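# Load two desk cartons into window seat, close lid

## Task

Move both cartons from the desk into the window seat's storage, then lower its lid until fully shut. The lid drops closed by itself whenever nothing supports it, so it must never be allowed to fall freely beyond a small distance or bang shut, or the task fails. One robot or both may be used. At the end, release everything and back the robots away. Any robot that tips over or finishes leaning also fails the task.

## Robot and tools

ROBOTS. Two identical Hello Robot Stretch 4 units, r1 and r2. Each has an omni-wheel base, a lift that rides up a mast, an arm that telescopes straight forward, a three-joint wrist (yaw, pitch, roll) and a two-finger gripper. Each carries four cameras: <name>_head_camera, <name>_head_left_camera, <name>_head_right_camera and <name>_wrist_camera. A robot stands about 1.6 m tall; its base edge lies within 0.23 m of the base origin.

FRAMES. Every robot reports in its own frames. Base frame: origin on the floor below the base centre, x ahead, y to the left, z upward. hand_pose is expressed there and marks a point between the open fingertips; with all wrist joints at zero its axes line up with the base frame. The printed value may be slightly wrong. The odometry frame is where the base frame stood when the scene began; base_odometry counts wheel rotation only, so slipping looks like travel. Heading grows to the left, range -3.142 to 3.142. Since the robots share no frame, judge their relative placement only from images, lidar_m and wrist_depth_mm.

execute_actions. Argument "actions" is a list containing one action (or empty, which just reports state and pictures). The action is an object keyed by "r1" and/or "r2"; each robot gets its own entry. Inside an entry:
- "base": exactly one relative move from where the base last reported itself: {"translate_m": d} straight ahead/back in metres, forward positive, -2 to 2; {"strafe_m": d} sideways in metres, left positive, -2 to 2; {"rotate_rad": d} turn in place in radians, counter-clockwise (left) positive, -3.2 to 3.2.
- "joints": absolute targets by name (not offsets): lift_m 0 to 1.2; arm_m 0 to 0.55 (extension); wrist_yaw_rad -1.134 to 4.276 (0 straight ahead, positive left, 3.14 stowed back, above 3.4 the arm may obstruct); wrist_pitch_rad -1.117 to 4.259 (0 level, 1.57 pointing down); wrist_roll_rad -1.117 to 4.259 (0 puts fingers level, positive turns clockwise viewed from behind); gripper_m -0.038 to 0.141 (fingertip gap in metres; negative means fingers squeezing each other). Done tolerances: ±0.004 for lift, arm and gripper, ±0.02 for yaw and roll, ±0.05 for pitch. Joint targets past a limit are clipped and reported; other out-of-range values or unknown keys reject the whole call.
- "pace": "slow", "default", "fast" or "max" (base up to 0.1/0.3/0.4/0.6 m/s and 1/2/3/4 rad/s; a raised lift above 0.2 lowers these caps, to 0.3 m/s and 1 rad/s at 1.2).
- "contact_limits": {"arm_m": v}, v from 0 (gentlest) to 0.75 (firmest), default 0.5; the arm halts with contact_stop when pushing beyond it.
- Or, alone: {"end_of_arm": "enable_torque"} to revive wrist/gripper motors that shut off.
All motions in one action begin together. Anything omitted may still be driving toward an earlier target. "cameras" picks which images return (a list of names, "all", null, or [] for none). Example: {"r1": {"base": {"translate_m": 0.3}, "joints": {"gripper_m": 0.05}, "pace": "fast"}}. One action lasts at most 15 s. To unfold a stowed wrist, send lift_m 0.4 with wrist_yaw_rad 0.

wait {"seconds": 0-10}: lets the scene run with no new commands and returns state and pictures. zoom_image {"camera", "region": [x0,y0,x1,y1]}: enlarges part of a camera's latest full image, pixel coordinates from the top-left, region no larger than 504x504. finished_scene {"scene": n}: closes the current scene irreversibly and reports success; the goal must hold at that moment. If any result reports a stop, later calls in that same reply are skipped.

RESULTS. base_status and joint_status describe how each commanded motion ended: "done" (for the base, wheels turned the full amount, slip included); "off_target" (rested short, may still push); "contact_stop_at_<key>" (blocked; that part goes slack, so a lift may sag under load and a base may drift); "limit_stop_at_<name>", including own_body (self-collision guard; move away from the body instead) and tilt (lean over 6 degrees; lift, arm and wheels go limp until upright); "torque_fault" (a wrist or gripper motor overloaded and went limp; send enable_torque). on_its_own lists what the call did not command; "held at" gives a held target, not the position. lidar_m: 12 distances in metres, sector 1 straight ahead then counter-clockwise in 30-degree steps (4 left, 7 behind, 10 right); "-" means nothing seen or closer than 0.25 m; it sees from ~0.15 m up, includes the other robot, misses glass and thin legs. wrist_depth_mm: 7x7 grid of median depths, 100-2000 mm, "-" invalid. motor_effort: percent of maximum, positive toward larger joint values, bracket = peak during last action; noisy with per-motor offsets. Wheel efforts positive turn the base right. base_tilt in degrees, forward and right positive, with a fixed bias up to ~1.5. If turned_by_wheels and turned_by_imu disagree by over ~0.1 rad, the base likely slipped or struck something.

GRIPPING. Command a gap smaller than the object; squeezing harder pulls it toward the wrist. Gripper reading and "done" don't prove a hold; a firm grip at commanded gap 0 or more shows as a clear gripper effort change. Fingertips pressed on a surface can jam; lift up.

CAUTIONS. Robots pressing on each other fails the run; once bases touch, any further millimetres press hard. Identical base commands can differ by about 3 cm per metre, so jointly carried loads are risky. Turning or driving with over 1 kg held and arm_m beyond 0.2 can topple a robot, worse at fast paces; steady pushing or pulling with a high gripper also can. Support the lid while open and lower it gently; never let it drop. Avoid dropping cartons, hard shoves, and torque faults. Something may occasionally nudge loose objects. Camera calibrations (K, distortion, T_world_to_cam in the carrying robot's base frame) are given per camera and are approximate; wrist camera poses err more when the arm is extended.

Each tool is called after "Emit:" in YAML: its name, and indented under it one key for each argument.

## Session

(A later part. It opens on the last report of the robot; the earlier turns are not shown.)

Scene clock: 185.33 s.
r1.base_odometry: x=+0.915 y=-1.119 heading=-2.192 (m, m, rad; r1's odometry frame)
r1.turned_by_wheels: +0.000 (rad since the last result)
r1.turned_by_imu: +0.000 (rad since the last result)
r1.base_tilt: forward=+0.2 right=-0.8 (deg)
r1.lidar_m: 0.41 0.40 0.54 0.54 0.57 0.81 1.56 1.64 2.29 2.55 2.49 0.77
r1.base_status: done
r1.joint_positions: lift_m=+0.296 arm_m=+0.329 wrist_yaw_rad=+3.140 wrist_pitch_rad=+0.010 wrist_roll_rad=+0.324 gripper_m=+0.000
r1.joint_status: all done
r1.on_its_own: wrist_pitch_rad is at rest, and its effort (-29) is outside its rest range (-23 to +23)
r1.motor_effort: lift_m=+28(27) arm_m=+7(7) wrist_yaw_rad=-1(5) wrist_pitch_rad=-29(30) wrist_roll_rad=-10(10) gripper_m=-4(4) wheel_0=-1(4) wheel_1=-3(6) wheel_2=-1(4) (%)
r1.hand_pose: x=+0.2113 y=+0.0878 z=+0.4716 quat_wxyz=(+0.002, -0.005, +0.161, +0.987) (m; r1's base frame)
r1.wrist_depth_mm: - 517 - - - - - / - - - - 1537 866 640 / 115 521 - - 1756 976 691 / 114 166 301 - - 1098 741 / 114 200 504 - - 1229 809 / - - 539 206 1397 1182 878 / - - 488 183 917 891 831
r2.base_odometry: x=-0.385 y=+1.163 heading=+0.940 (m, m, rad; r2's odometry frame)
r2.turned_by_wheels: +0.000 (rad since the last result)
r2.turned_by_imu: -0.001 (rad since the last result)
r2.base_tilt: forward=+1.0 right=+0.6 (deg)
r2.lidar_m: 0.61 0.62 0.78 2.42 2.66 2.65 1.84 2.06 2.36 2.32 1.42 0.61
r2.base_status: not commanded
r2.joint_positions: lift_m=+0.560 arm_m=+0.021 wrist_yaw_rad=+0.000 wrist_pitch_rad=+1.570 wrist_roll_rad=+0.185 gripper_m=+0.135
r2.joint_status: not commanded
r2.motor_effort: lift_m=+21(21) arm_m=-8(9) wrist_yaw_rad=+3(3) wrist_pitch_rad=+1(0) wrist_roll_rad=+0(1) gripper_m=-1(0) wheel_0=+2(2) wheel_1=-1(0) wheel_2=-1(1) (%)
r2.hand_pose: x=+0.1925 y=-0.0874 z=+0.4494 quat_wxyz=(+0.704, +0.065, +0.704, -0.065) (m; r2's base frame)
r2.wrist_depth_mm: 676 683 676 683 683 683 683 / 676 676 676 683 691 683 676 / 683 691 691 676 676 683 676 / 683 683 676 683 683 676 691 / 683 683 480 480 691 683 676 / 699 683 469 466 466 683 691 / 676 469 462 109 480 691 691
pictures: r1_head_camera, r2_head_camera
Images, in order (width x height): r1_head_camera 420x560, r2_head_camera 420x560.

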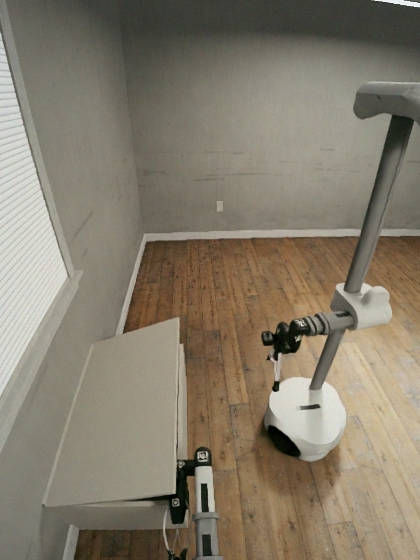

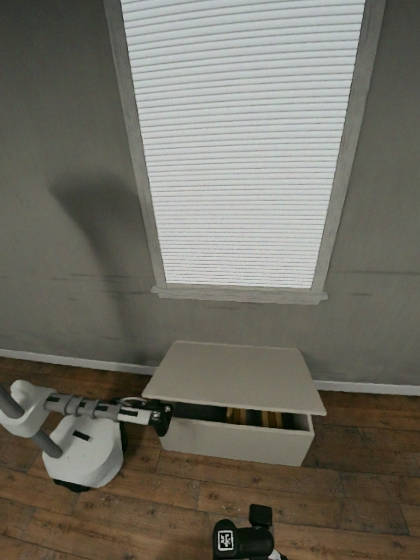

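Emit:
execute_actions:
  actions:
    - {"r1": {"base": {"strafe_m": -0.046}, "joints": {"lift_m": 0.264}, "pace": "slow"}}
  cameras: ["r2_head_camera", "r1_head_camera", "r1_head_left_camera"]

Emit:
zoom_image:
  camera: "r1_head_camera"
  region: [140, 430, 240, 540]

Emit:
zoom_image:
  camera: "r2_head_camera"
  region: [110, 370, 210, 460]

Scene clock: 189.20 s.
r1.base_odometry: x=+0.878 y=-1.092 heading=-2.192 (m, m, rad; r1's odometry frame)
r1.turned_by_wheels: +0.000 (rad since the last result)
r1.turned_by_imu: +0.000 (rad since the last result)
r1.base_tilt: forward=+0.3 right=-0.8 (deg)
r1.lidar_m: 0.54 0.41 0.54 0.60 0.64 0.88 1.55 1.62 2.28 2.54 2.43 0.75
r1.base_status: done
r1.joint_positions: lift_m=+0.263 arm_m=+0.329 wrist_yaw_rad=+3.140 wrist_pitch_rad=+0.010 wrist_roll_rad=+0.323 gripper_m=+0.000
r1.joint_status: all done
r1.on_its_own: wrist_pitch_rad is at rest, and its effort (-27) is outside its rest range (-23 to +23)
r1.motor_effort: lift_m=+27(27) arm_m=+7(7) wrist_yaw_rad=+0(0) wrist_pitch_rad=-27(31) wrist_roll_rad=-7(9) gripper_m=-5(3) wheel_0=-1(4) wheel_1=-2(5) wheel_2=+0(1) (%)
r1.hand_pose: x=+0.2113 y=+0.0878 z=+0.4388 quat_wxyz=(+0.002, -0.005, +0.161, +0.987) (m; r1's base frame)
r1.wrist_depth_mm: - - - - 1576 878 668 / - - - - 1618 960 707 / 115 521 - - 1921 1060 759 / 114 165 301 - - 1182 809 / 114 200 504 - - 1336 891 / - - 535 206 1308 1160 917 / - - 484 183 492 809 778
r2.base_odometry: x=-0.385 y=+1.163 heading=+0.940 (m, m, rad; r2's odometry frame)
r2.turned_by_wheels: +0.000 (rad since the last result)
r2.turned_by_imu: -0.002 (rad since the last result)
r2.base_tilt: forward=+1.2 right=+0.7 (deg)
r2.lidar_m: 0.61 0.56 0.76 2.42 2.65 2.64 1.83 2.06 2.37 2.34 1.41 0.61
r2.base_status: not commanded
r2.joint_positions: lift_m=+0.560 arm_m=+0.021 wrist_yaw_rad=+0.000 wrist_pitch_rad=+1.570 wrist_roll_rad=+0.185 gripper_m=+0.135
r2.joint_status: not commanded
r2.motor_effort: lift_m=+21(21) arm_m=-8(8) wrist_yaw_rad=+2(1) wrist_pitch_rad=+0(1) wrist_roll_rad=-1(0) gripper_m=-1(2) wheel_0=+2(2) wheel_1=-1(1) wheel_2=-1(1) (%)
r2.hand_pose: x=+0.1925 y=-0.0874 z=+0.4494 quat_wxyz=(+0.704, +0.065, +0.704, -0.065) (m; r2's base frame)
r2.wrist_depth_mm: 676 683 676 683 683 683 676 / 683 676 676 676 683 683 691 / 691 683 683 676 683 691 683 / 683 683 683 683 676 683 683 / 676 691 477 480 691 683 683 / 683 691 466 466 469 676 683 / 668 466 469 109 477 683 691
pictures: r1_head_camera, r1_head_left_camera, r2_head_camera
Images, in order (width x height): r1_head_camera 420x560, r1_head_left_camera 420x672, r2_head_camera 420x560.

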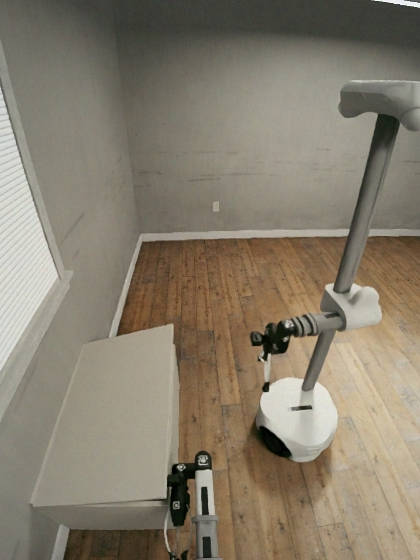

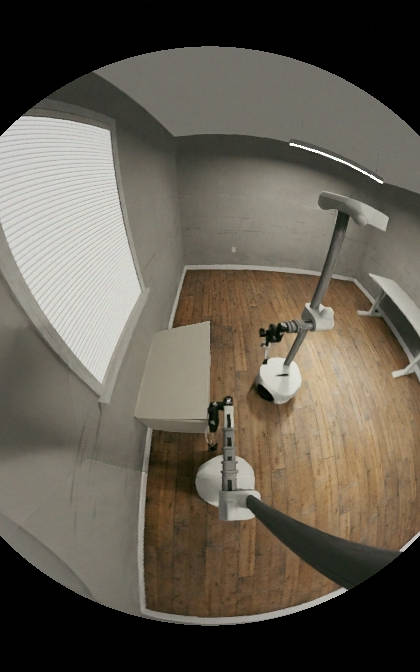

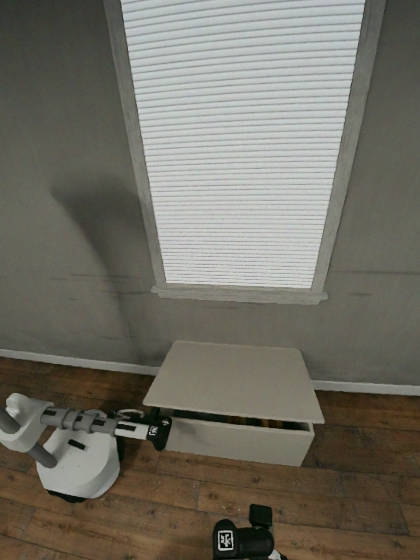

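Region (140, 430, 240, 540) of r1_head_camera's 420x560 image, scaled by 4.582, with more detail than that image has; it fills the left 458 columns of this view, and the rest is white.

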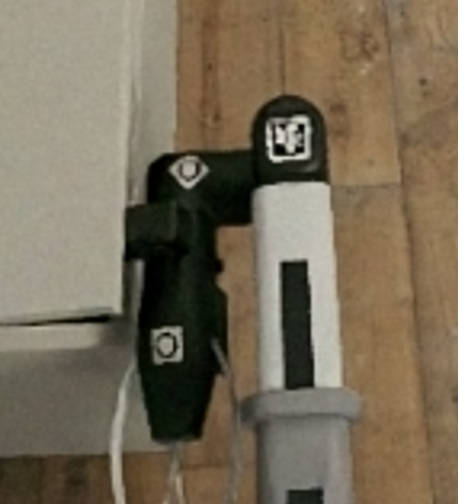

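Region (110, 370, 210, 460) of r2_head_camera's 420x560 image, scaled by 5.040, with more detail than that image has; it fills the top 454 rows of this view, and the rest is white.

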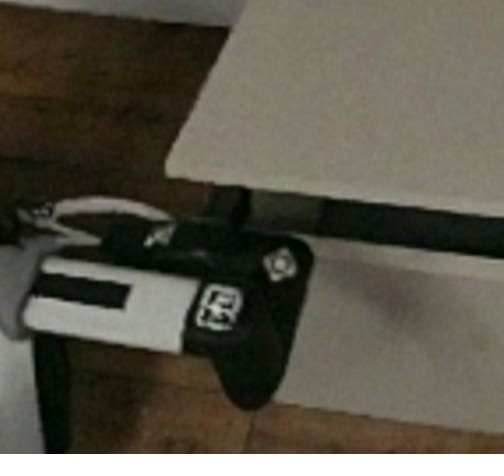

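Emit:
execute_actions:
  actions:
    - {"r1": {"joints": {"lift_m": 0.22, "wrist_roll_rad": 0.2}, "pace": "slow"}}
  cameras: ["r2_head_camera", "r1_head_camera"]

Emit:
zoom_image:
  camera: "r1_head_camera"
  region: [140, 430, 240, 540]

Emit:
zoom_image:
  camera: "r2_head_camera"
  region: [110, 370, 210, 460]

Scene clock: 191.07 s.
r1.base_odometry: x=+0.878 y=-1.092 heading=-2.193 (m, m, rad; r1's odometry frame)
r1.turned_by_wheels: -0.001 (rad since the last result)
r1.turned_by_imu: -0.001 (rad since the last result)
r1.base_tilt: forward=+0.3 right=-0.8 (deg)
r1.lidar_m: 0.57 0.41 0.54 0.59 0.63 0.90 1.57 1.63 2.27 2.55 2.41 0.74
r1.base_status: not commanded
r1.joint_positions: lift_m=+0.219 arm_m=+0.329 wrist_yaw_rad=+3.143 wrist_pitch_rad=+0.010 wrist_roll_rad=+0.200 gripper_m=+0.000
r1.joint_status: all done
r1.on_its_own: wrist_pitch_rad is at rest, and its effort (-29) is outside its rest range (-23 to +23)
r1.motor_effort: lift_m=+26(27) arm_m=+7(7) wrist_yaw_rad=-8(9) wrist_pitch_rad=-29(29) wrist_roll_rad=+1(12) gripper_m=-3(5) wheel_0=-7(7) wheel_1=-3(3) wheel_2=-3(2) (%)
r1.hand_pose: x=+0.2111 y=+0.0871 z=+0.3948 quat_wxyz=(+0.000, -0.005, +0.100, +0.995) (m; r1's base frame)
r1.wrist_depth_mm: - - - - 1661 917 707 / 115 549 - - 1863 1025 732 / 111 153 525 - - 1098 759 / 112 151 278 - - 1160 809 / 114 500 - - - 1255 842 / - - 549 206 1255 1138 866 / 1756 1430 492 183 306 820 798
r2.base_odometry: x=-0.385 y=+1.163 heading=+0.940 (m, m, rad; r2's odometry frame)
r2.turned_by_wheels: +0.000 (rad since the last result)
r2.turned_by_imu: -0.001 (rad since the last result)
r2.base_tilt: forward=+1.1 right=+0.7 (deg)
r2.lidar_m: 0.61 0.58 0.77 2.42 2.63 2.65 1.82 2.05 2.36 2.33 1.40 0.61
r2.base_status: not commanded
r2.joint_positions: lift_m=+0.560 arm_m=+0.021 wrist_yaw_rad=+0.000 wrist_pitch_rad=+1.570 wrist_roll_rad=+0.185 gripper_m=+0.135
r2.joint_status: not commanded
r2.motor_effort: lift_m=+21(22) arm_m=-8(9) wrist_yaw_rad=+1(1) wrist_pitch_rad=+0(0) wrist_roll_rad=+0(0) gripper_m=-2(1) wheel_0=+2(2) wheel_1=-1(0) wheel_2=-1(1) (%)
r2.hand_pose: x=+0.1925 y=-0.0874 z=+0.4494 quat_wxyz=(+0.704, +0.065, +0.704, -0.065) (m; r2's base frame)
r2.wrist_depth_mm: 668 668 668 676 676 683 683 / 668 691 683 683 683 691 683 / 683 683 668 683 668 683 683 / 683 676 676 683 683 691 676 / 676 683 477 484 691 683 691 / 676 683 462 466 469 691 691 / 676 462 462 109 480 668 691
pictures: r1_head_camera, r2_head_camera
Images, in order (width x height): r1_head_camera 420x560, r2_head_camera 420x560.

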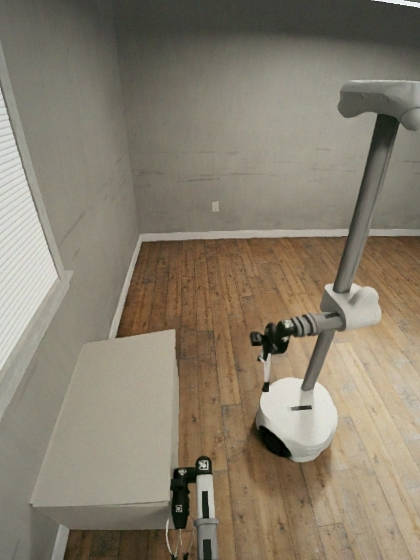

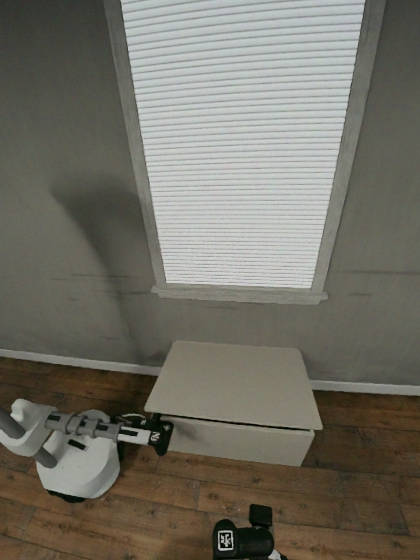

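Region (140, 430, 240, 540) of r1_head_camera's 420x560 image, scaled by 4.582, with more detail than that image has; it fills the left 458 columns of this view, and the rest is white.

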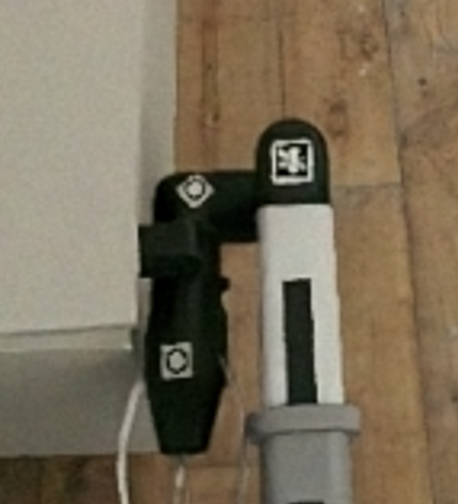

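Region (110, 370, 210, 460) of r2_head_camera's 420x560 image, scaled by 5.040, with more detail than that image has; it fills the top 454 rows of this view, and the rest is white.

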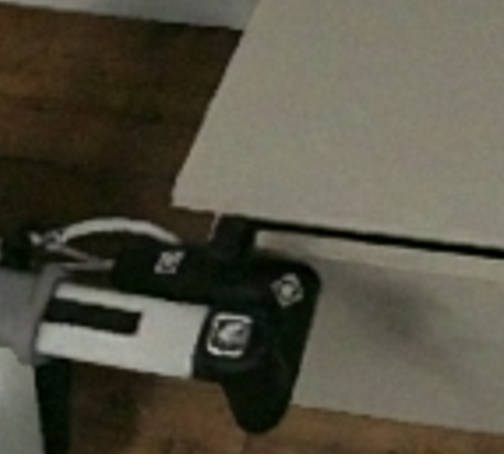

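Emit:
zoom_image:
  camera: "r1_head_camera"
  region: [160, 455, 200, 515]

Emit:
zoom_image:
  camera: "r2_head_camera"
  region: [135, 400, 185, 445]

Region (160, 455, 200, 515) of r1_head_camera's 420x560 image, scaled by 8.400, with more detail than that image has.

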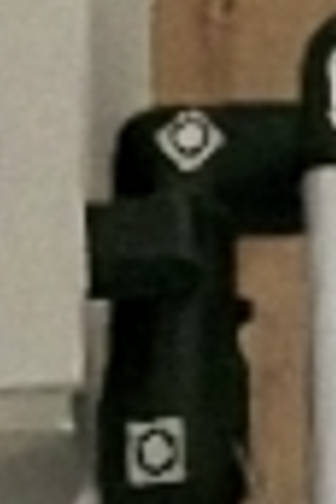

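Region (135, 400, 185, 445) of r2_head_camera's 420x560 image, scaled by 10.080, with more detail than that image has; it fills the top 454 rows of this view, and the rest is white.

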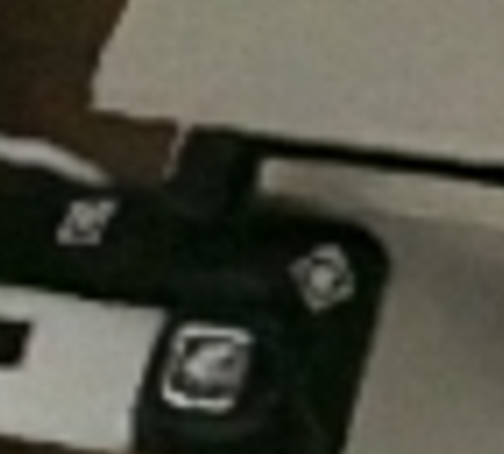

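Emit:
execute_actions:
  actions:
    - {"r1": {"joints": {"lift_m": 0.19, "wrist_roll_rad": 0.0}, "pace": "slow"}}
  cameras: ["r2_head_camera", "r1_head_camera"]

Emit:
zoom_image:
  camera: "r1_head_camera"
  region: [150, 450, 210, 525]

Emit:
zoom_image:
  camera: "r2_head_camera"
  region: [125, 390, 205, 460]

Scene clock: 194.27 s.
r1.base_odometry: x=+0.878 y=-1.092 heading=-2.192 (m, m, rad; r1's odometry frame)
r1.turned_by_wheels: +0.001 (rad since the last result)
r1.turned_by_imu: +0.001 (rad since the last result)
r1.base_tilt: forward=+0.3 right=-0.7 (deg)
r1.lidar_m: 0.55 0.40 0.56 0.59 0.63 0.86 1.56 1.62 2.29 2.55 2.44 0.76
r1.base_status: not commanded
r1.joint_positions: lift_m=+0.189 arm_m=+0.329 wrist_yaw_rad=+3.140 wrist_pitch_rad=+0.009 wrist_roll_rad=+0.002 gripper_m=+0.000
r1.joint_status: all done
r1.on_its_own: wrist_pitch_rad is at rest, and its effort (-26) is outside its rest range (-23 to +23)
r1.motor_effort: lift_m=+27(27) arm_m=+7(7) wrist_yaw_rad=+1(7) wrist_pitch_rad=-26(29) wrist_roll_rad=-4(13) gripper_m=-3(5) wheel_0=-1(7) wheel_1=-2(3) wheel_2=+0(2) (%)
r1.hand_pose: x=+0.2113 y=+0.0878 z=+0.3649 quat_wxyz=(+0.001, -0.005, +0.001, +1.000) (m; r1's base frame)
r1.wrist_depth_mm: - - - - - 1160 - / - 114 - - - 1160 809 / - 114 222 - - 1182 809 / 114 124 291 - - 1182 809 / - - - - - 1205 809 / 1537 1537 1255 206 1308 1182 809 / 1025 723 415 182 300 904 798
r2.base_odometry: x=-0.385 y=+1.163 heading=+0.940 (m, m, rad; r2's odometry frame)
r2.turned_by_wheels: +0.000 (rad since the last result)
r2.turned_by_imu: -0.001 (rad since the last result)
r2.base_tilt: forward=+1.1 right=+0.6 (deg)
r2.lidar_m: 0.60 0.58 0.77 2.43 2.65 2.64 1.82 2.04 2.36 2.32 1.41 0.62
r2.base_status: not commanded
r2.joint_positions: lift_m=+0.560 arm_m=+0.021 wrist_yaw_rad=+0.000 wrist_pitch_rad=+1.570 wrist_roll_rad=+0.185 gripper_m=+0.135
r2.joint_status: not commanded
r2.motor_effort: lift_m=+21(21) arm_m=-8(9) wrist_yaw_rad=+0(0) wrist_pitch_rad=+0(1) wrist_roll_rad=-2(0) gripper_m=-1(0) wheel_0=+2(2) wheel_1=-1(1) wheel_2=-1(1) (%)
r2.hand_pose: x=+0.1925 y=-0.0874 z=+0.4494 quat_wxyz=(+0.704, +0.065, +0.704, -0.065) (m; r2's base frame)
r2.wrist_depth_mm: 683 676 691 683 683 691 676 / 676 676 683 676 676 683 676 / 676 683 683 691 683 691 676 / 676 683 683 683 683 683 676 / 676 676 477 480 683 691 676 / 676 683 466 466 473 676 683 / 676 466 466 109 480 683 691
pictures: r1_head_camera, r2_head_camera
Images, in order (width x height): r1_head_camera 420x560, r2_head_camera 420x560.

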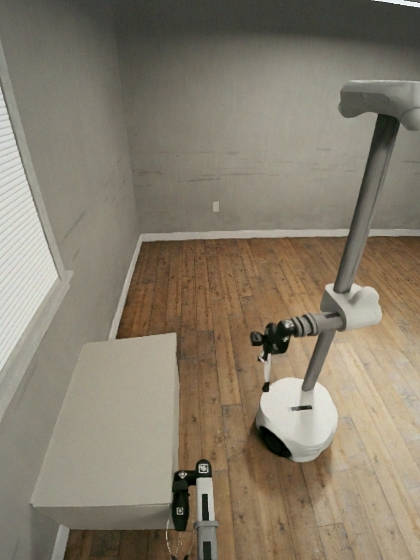

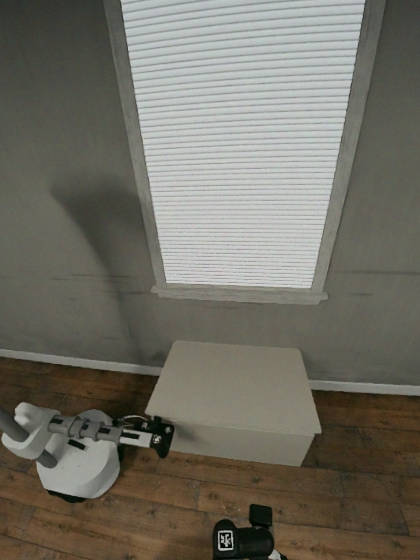

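Region (150, 450, 210, 525) of r1_head_camera's 420x560 image, scaled by 6.720, with more detail than that image has; it fills the left 403 columns of this view, and the rest is white.

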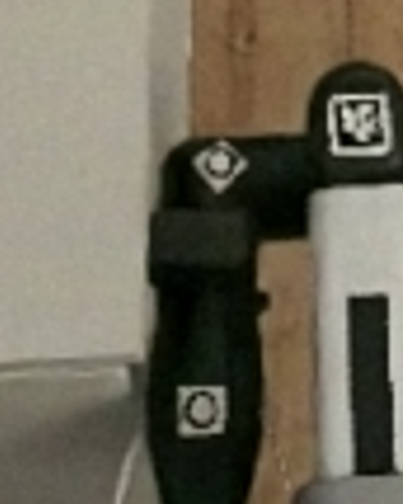

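Region (125, 390, 205, 460) of r2_head_camera's 420x560 image, scaled by 6.300, with more detail than that image has; it fills the top 441 rows of this view, and the rest is white.

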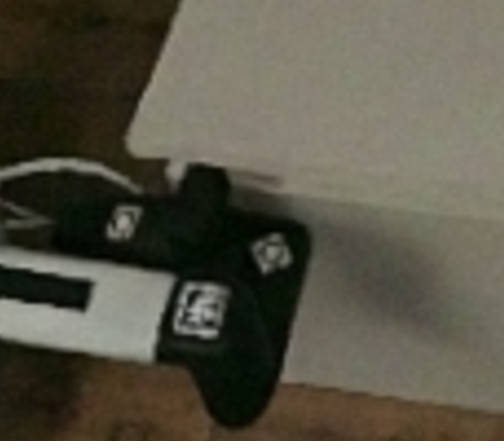

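Emit:
execute_actions:
  actions:
    - {"r1": {"joints": {"lift_m": 0.155}, "pace": "slow"}}
  cameras: ["r2_head_camera", "r1_head_camera"]

Emit:
zoom_image:
  camera: "r1_head_camera"
  region: [150, 450, 210, 525]

Emit:
zoom_image:
  camera: "r2_head_camera"
  region: [125, 390, 205, 460]

Scene clock: 196.20 s.
r1.base_odometry: x=+0.878 y=-1.092 heading=-2.192 (m, m, rad; r1's odometry frame)
r1.turned_by_wheels: +0.000 (rad since the last result)
r1.turned_by_imu: +0.000 (rad since the last result)
r1.base_tilt: forward=+0.3 right=-0.7 (deg)
r1.lidar_m: 0.55 0.42 0.57 0.59 0.62 0.88 1.56 1.63 2.25 2.56 2.44 0.76
r1.base_status: not commanded
r1.joint_positions: lift_m=+0.154 arm_m=+0.329 wrist_yaw_rad=+3.142 wrist_pitch_rad=+0.009 wrist_roll_rad=+0.000 gripper_m=+0.000
r1.joint_status: all done
r1.on_its_own: wrist_pitch_rad is at rest, and its effort (-27) is outside its rest range (-23 to +23)
r1.motor_effort: lift_m=+27(28) arm_m=+7(7) wrist_yaw_rad=-5(5) wrist_pitch_rad=-27(29) wrist_roll_rad=+2(3) gripper_m=-4(5) wheel_0=-5(5) wheel_1=-1(2) wheel_2=-1(1) (%)
r1.hand_pose: x=+0.2111 y=+0.0873 z=+0.3299 quat_wxyz=(+0.000, -0.005, +0.000, +1.000) (m; r1's base frame)
r1.wrist_depth_mm: - - - - - 1160 - / - 114 - - - 1182 809 / - 114 222 - - 1182 809 / 114 123 287 - - 1182 809 / - - - - - 1182 820 / 1397 1430 549 206 1229 1118 831 / 931 399 345 182 265 820 788
r2.base_odometry: x=-0.385 y=+1.163 heading=+0.940 (m, m, rad; r2's odometry frame)
r2.turned_by_wheels: +0.000 (rad since the last result)
r2.turned_by_imu: -0.001 (rad since the last result)
r2.base_tilt: forward=+1.1 right=+0.7 (deg)
r2.lidar_m: 0.61 0.58 0.77 2.43 2.67 2.66 1.82 2.05 2.36 2.33 1.42 0.60
r2.base_status: not commanded
r2.joint_positions: lift_m=+0.560 arm_m=+0.021 wrist_yaw_rad=+0.000 wrist_pitch_rad=+1.570 wrist_roll_rad=+0.185 gripper_m=+0.135
r2.joint_status: not commanded
r2.motor_effort: lift_m=+21(22) arm_m=-8(9) wrist_yaw_rad=+3(2) wrist_pitch_rad=+1(1) wrist_roll_rad=+1(0) gripper_m=+0(0) wheel_0=+2(2) wheel_1=-1(0) wheel_2=-1(1) (%)
r2.hand_pose: x=+0.1925 y=-0.0874 z=+0.4494 quat_wxyz=(+0.704, +0.065, +0.704, -0.065) (m; r2's base frame)
r2.wrist_depth_mm: 676 676 683 676 668 691 676 / 683 676 683 691 683 683 683 / 691 691 676 683 683 683 683 / 683 683 683 676 683 683 683 / 676 676 473 484 668 676 691 / 668 683 466 462 466 676 691 / 676 469 469 109 477 683 691
pictures: r1_head_camera, r2_head_camera
Images, in order (width x height): r1_head_camera 420x560, r2_head_camera 420x560.

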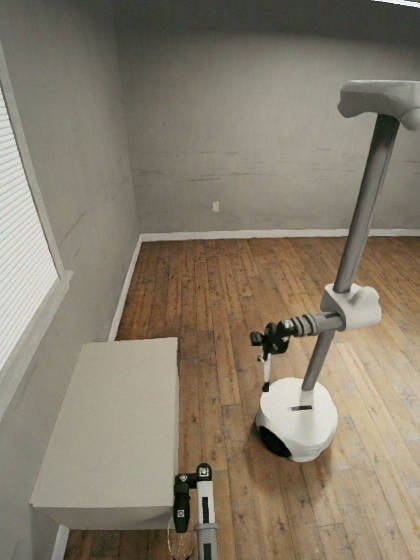

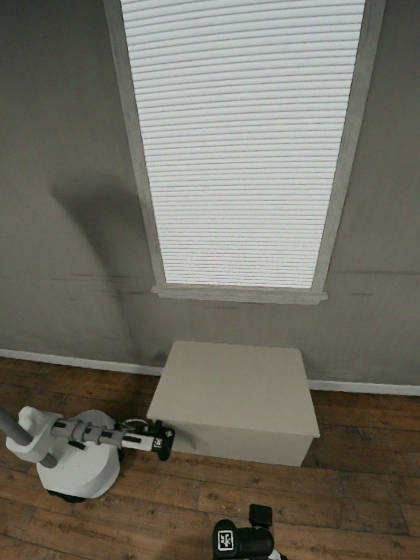

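Region (150, 450, 210, 525) of r1_head_camera's 420x560 image, scaled by 6.720, with more detail than that image has; it fills the left 403 columns of this view, and the rest is white.

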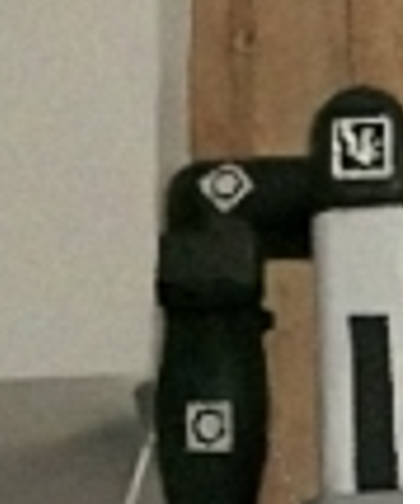

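Region (125, 390, 205, 460) of r2_head_camera's 420x560 image, scaled by 6.300, with more detail than that image has; it fills the top 441 rows of this view, and the rest is white.

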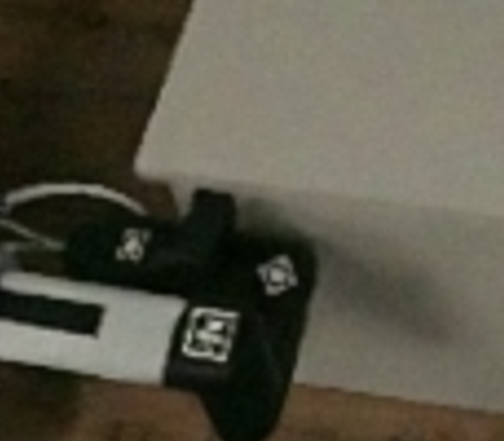

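Emit:
execute_actions:
  actions:
    - {"r1": {"joints": {"lift_m": 0.118}, "pace": "slow"}}
  cameras: ["r2_head_camera", "r1_head_camera"]

Scene clock: 197.57 s.
r1.base_odometry: x=+0.878 y=-1.092 heading=-2.192 (m, m, rad; r1's odometry frame)
r1.turned_by_wheels: +0.000 (rad since the last result)
r1.turned_by_imu: +0.001 (rad since the last result)
r1.base_tilt: forward=+0.2 right=-0.7 (deg)
r1.lidar_m: 0.56 0.40 0.56 0.59 0.63 0.87 1.57 1.63 2.27 2.54 2.43 0.75
r1.base_status: not commanded
r1.joint_positions: lift_m=+0.118 arm_m=+0.329 wrist_yaw_rad=+3.140 wrist_pitch_rad=+0.003 wrist_roll_rad=+0.000 gripper_m=+0.000
r1.joint_status: all done
r1.motor_effort: lift_m=+16(28) arm_m=+7(7) wrist_yaw_rad=-1(6) wrist_pitch_rad=-8(29) wrist_roll_rad=+3(3) gripper_m=-3(3) wheel_0=-2(5) wheel_1=-2(2) wheel_2=+0(1) (%)
r1.hand_pose: x=+0.2113 y=+0.0878 z=+0.2956 quat_wxyz=(+0.001, -0.001, +0.000, +1.000) (m; r1's base frame)
r1.wrist_depth_mm: - - - - - 1160 798 / - 115 - - - 1182 809 / - 114 223 - - 1182 809 / 115 119 222 - - 1182 809 / - - - - - 1182 809 / 1281 1138 496 206 1118 1098 820 / 788 320 281 181 250 759 759
r2.base_odometry: x=-0.385 y=+1.163 heading=+0.940 (m, m, rad; r2's odometry frame)
r2.turned_by_wheels: +0.000 (rad since the last result)
r2.turned_by_imu: -0.001 (rad since the last result)
r2.base_tilt: forward=+1.1 right=+0.7 (deg)
r2.lidar_m: 0.60 0.57 0.77 2.43 2.66 2.64 1.82 2.06 2.36 2.33 1.41 0.63
r2.base_status: not commanded
r2.joint_positions: lift_m=+0.560 arm_m=+0.021 wrist_yaw_rad=+0.000 wrist_pitch_rad=+1.570 wrist_roll_rad=+0.185 gripper_m=+0.135
r2.joint_status: not commanded
r2.motor_effort: lift_m=+21(22) arm_m=-9(9) wrist_yaw_rad=+1(0) wrist_pitch_rad=+1(1) wrist_roll_rad=+0(1) gripper_m=-1(1) wheel_0=+2(1) wheel_1=+0(1) wheel_2=-1(1) (%)
r2.hand_pose: x=+0.1925 y=-0.0874 z=+0.4494 quat_wxyz=(+0.704, +0.065, +0.704, -0.065) (m; r2's base frame)
r2.wrist_depth_mm: 683 683 683 691 676 683 683 / 668 683 676 668 676 676 691 / 676 668 668 676 691 683 683 / 683 683 683 676 683 691 683 / 676 676 480 480 668 676 691 / 683 676 462 469 469 683 683 / 676 469 466 109 480 683 691
pictures: r1_head_camera, r2_head_camera
Images, in order (width x height): r1_head_camera 420x560, r2_head_camera 420x560.

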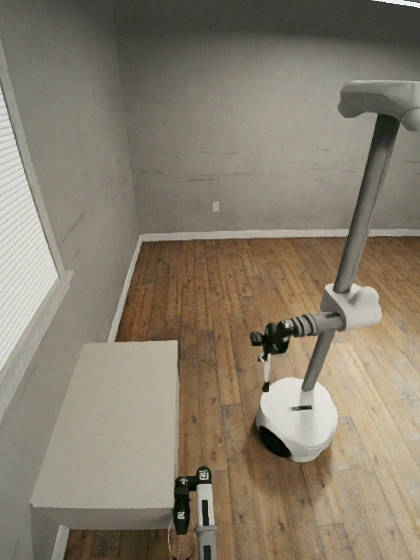

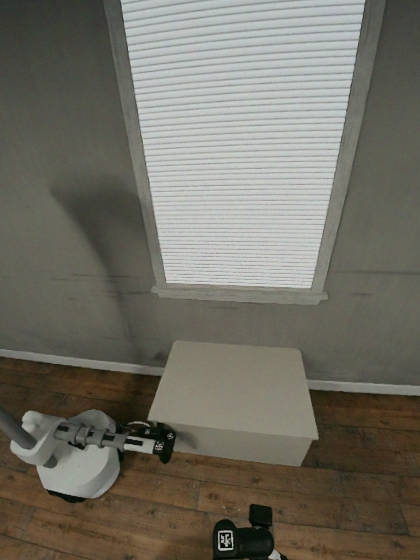

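Emit:
execute_actions:
  actions:
    - {"r1": {"base": {"strafe_m": -0.4}, "pace": "fast"}, "r2": {"base": {"translate_m": -0.5}, "pace": "fast"}}
  cameras: ["r2_head_camera", "r1_head_camera"]

Emit:
zoom_image:
  camera: "r2_head_camera"
  region: [100, 260, 340, 420]

Scene clock: 201.37 s.
r1.base_odometry: x=+0.553 y=-0.859 heading=-2.192 (m, m, rad; r1's odometry frame)
r1.turned_by_wheels: +0.000 (rad since the last result)
r1.turned_by_imu: +0.001 (rad since the last result)
r1.base_tilt: forward=+0.3 right=-0.7 (deg)
r1.lidar_m: 3.14 0.72 0.63 0.99 1.04 1.44 1.56 1.63 2.25 2.54 2.05 0.87
r1.base_status: done
r1.joint_positions: lift_m=+0.118 arm_m=+0.329 wrist_yaw_rad=+3.140 wrist_pitch_rad=+0.003 wrist_roll_rad=+0.000 gripper_m=+0.000
r1.joint_status: not commanded
r1.motor_effort: lift_m=+17(17) arm_m=+7(7) wrist_yaw_rad=+1(0) wrist_pitch_rad=-10(10) wrist_roll_rad=+3(2) gripper_m=-5(5) wheel_0=+0(9) wheel_1=+1(11) wheel_2=+0(1) (%)
r1.hand_pose: x=+0.2113 y=+0.0878 z=+0.2956 quat_wxyz=(+0.001, -0.001, +0.000, +1.000) (m; r1's base frame)
r1.wrist_depth_mm: - - - - - - 1366 / - 115 - - - - 1366 / - 115 223 - - - 1366 / 115 119 223 - - - 1366 / - - - - - 1863 1366 / 1255 1138 496 206 1118 1205 1205 / 788 322 283 182 250 759 798
r2.base_odometry: x=-0.680 y=+0.760 heading=+0.940 (m, m, rad; r2's odometry frame)
r2.turned_by_wheels: +0.000 (rad since the last result)
r2.turned_by_imu: +0.000 (rad since the last result)
r2.base_tilt: forward=+1.1 right=+0.7 (deg)
r2.lidar_m: 1.09 0.70 0.88 2.49 2.64 1.36 1.32 1.50 2.29 2.27 2.03 1.11
r2.base_status: done
r2.joint_positions: lift_m=+0.560 arm_m=+0.021 wrist_yaw_rad=+0.000 wrist_pitch_rad=+1.570 wrist_roll_rad=+0.185 gripper_m=+0.135
r2.joint_status: not commanded
r2.motor_effort: lift_m=+22(22) arm_m=-8(9) wrist_yaw_rad=-1(2) wrist_pitch_rad=+1(0) wrist_roll_rad=+0(0) gripper_m=-1(1) wheel_0=+1(5) wheel_1=+0(5) wheel_2=+0(12) (%)
r2.hand_pose: x=+0.1925 y=-0.0874 z=+0.4495 quat_wxyz=(+0.704, +0.065, +0.704, -0.065) (m; r2's base frame)
r2.wrist_depth_mm: 683 676 676 676 676 683 683 / 676 683 676 683 691 691 691 / 676 676 676 683 676 683 683 / 683 676 676 683 683 683 691 / 676 683 480 477 691 691 683 / 683 683 469 466 466 683 699 / 683 466 466 109 477 691 683
pictures: r1_head_camera, r2_head_camera
Images, in order (width x height): r1_head_camera 420x560, r2_head_camera 420x560.

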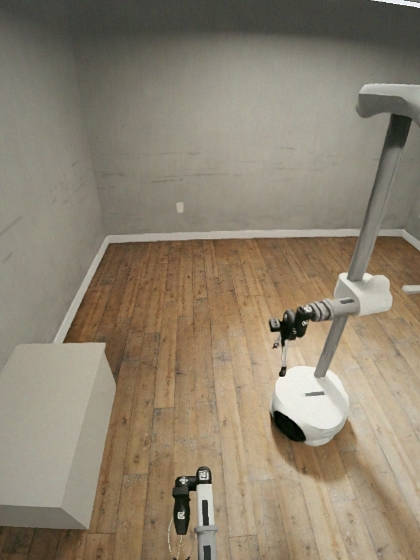

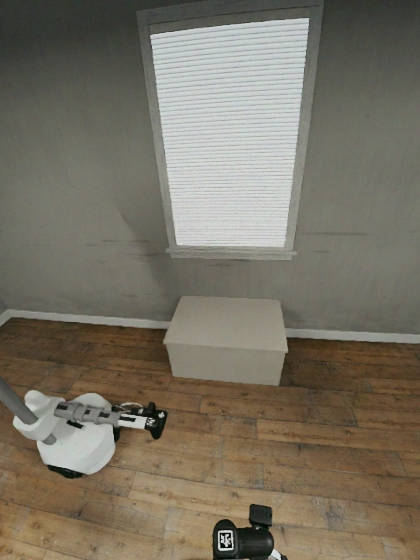

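Region (100, 260, 340, 420) of r2_head_camera's 420x560 image, scaled by 2.100, with more detail than that image has.

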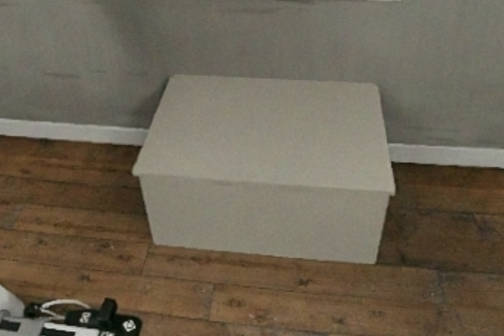

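Lid is shut, both cartons inside, robots clear.

Emit:
finished_scene:
  scene: 1

The scene is finished: the task was done.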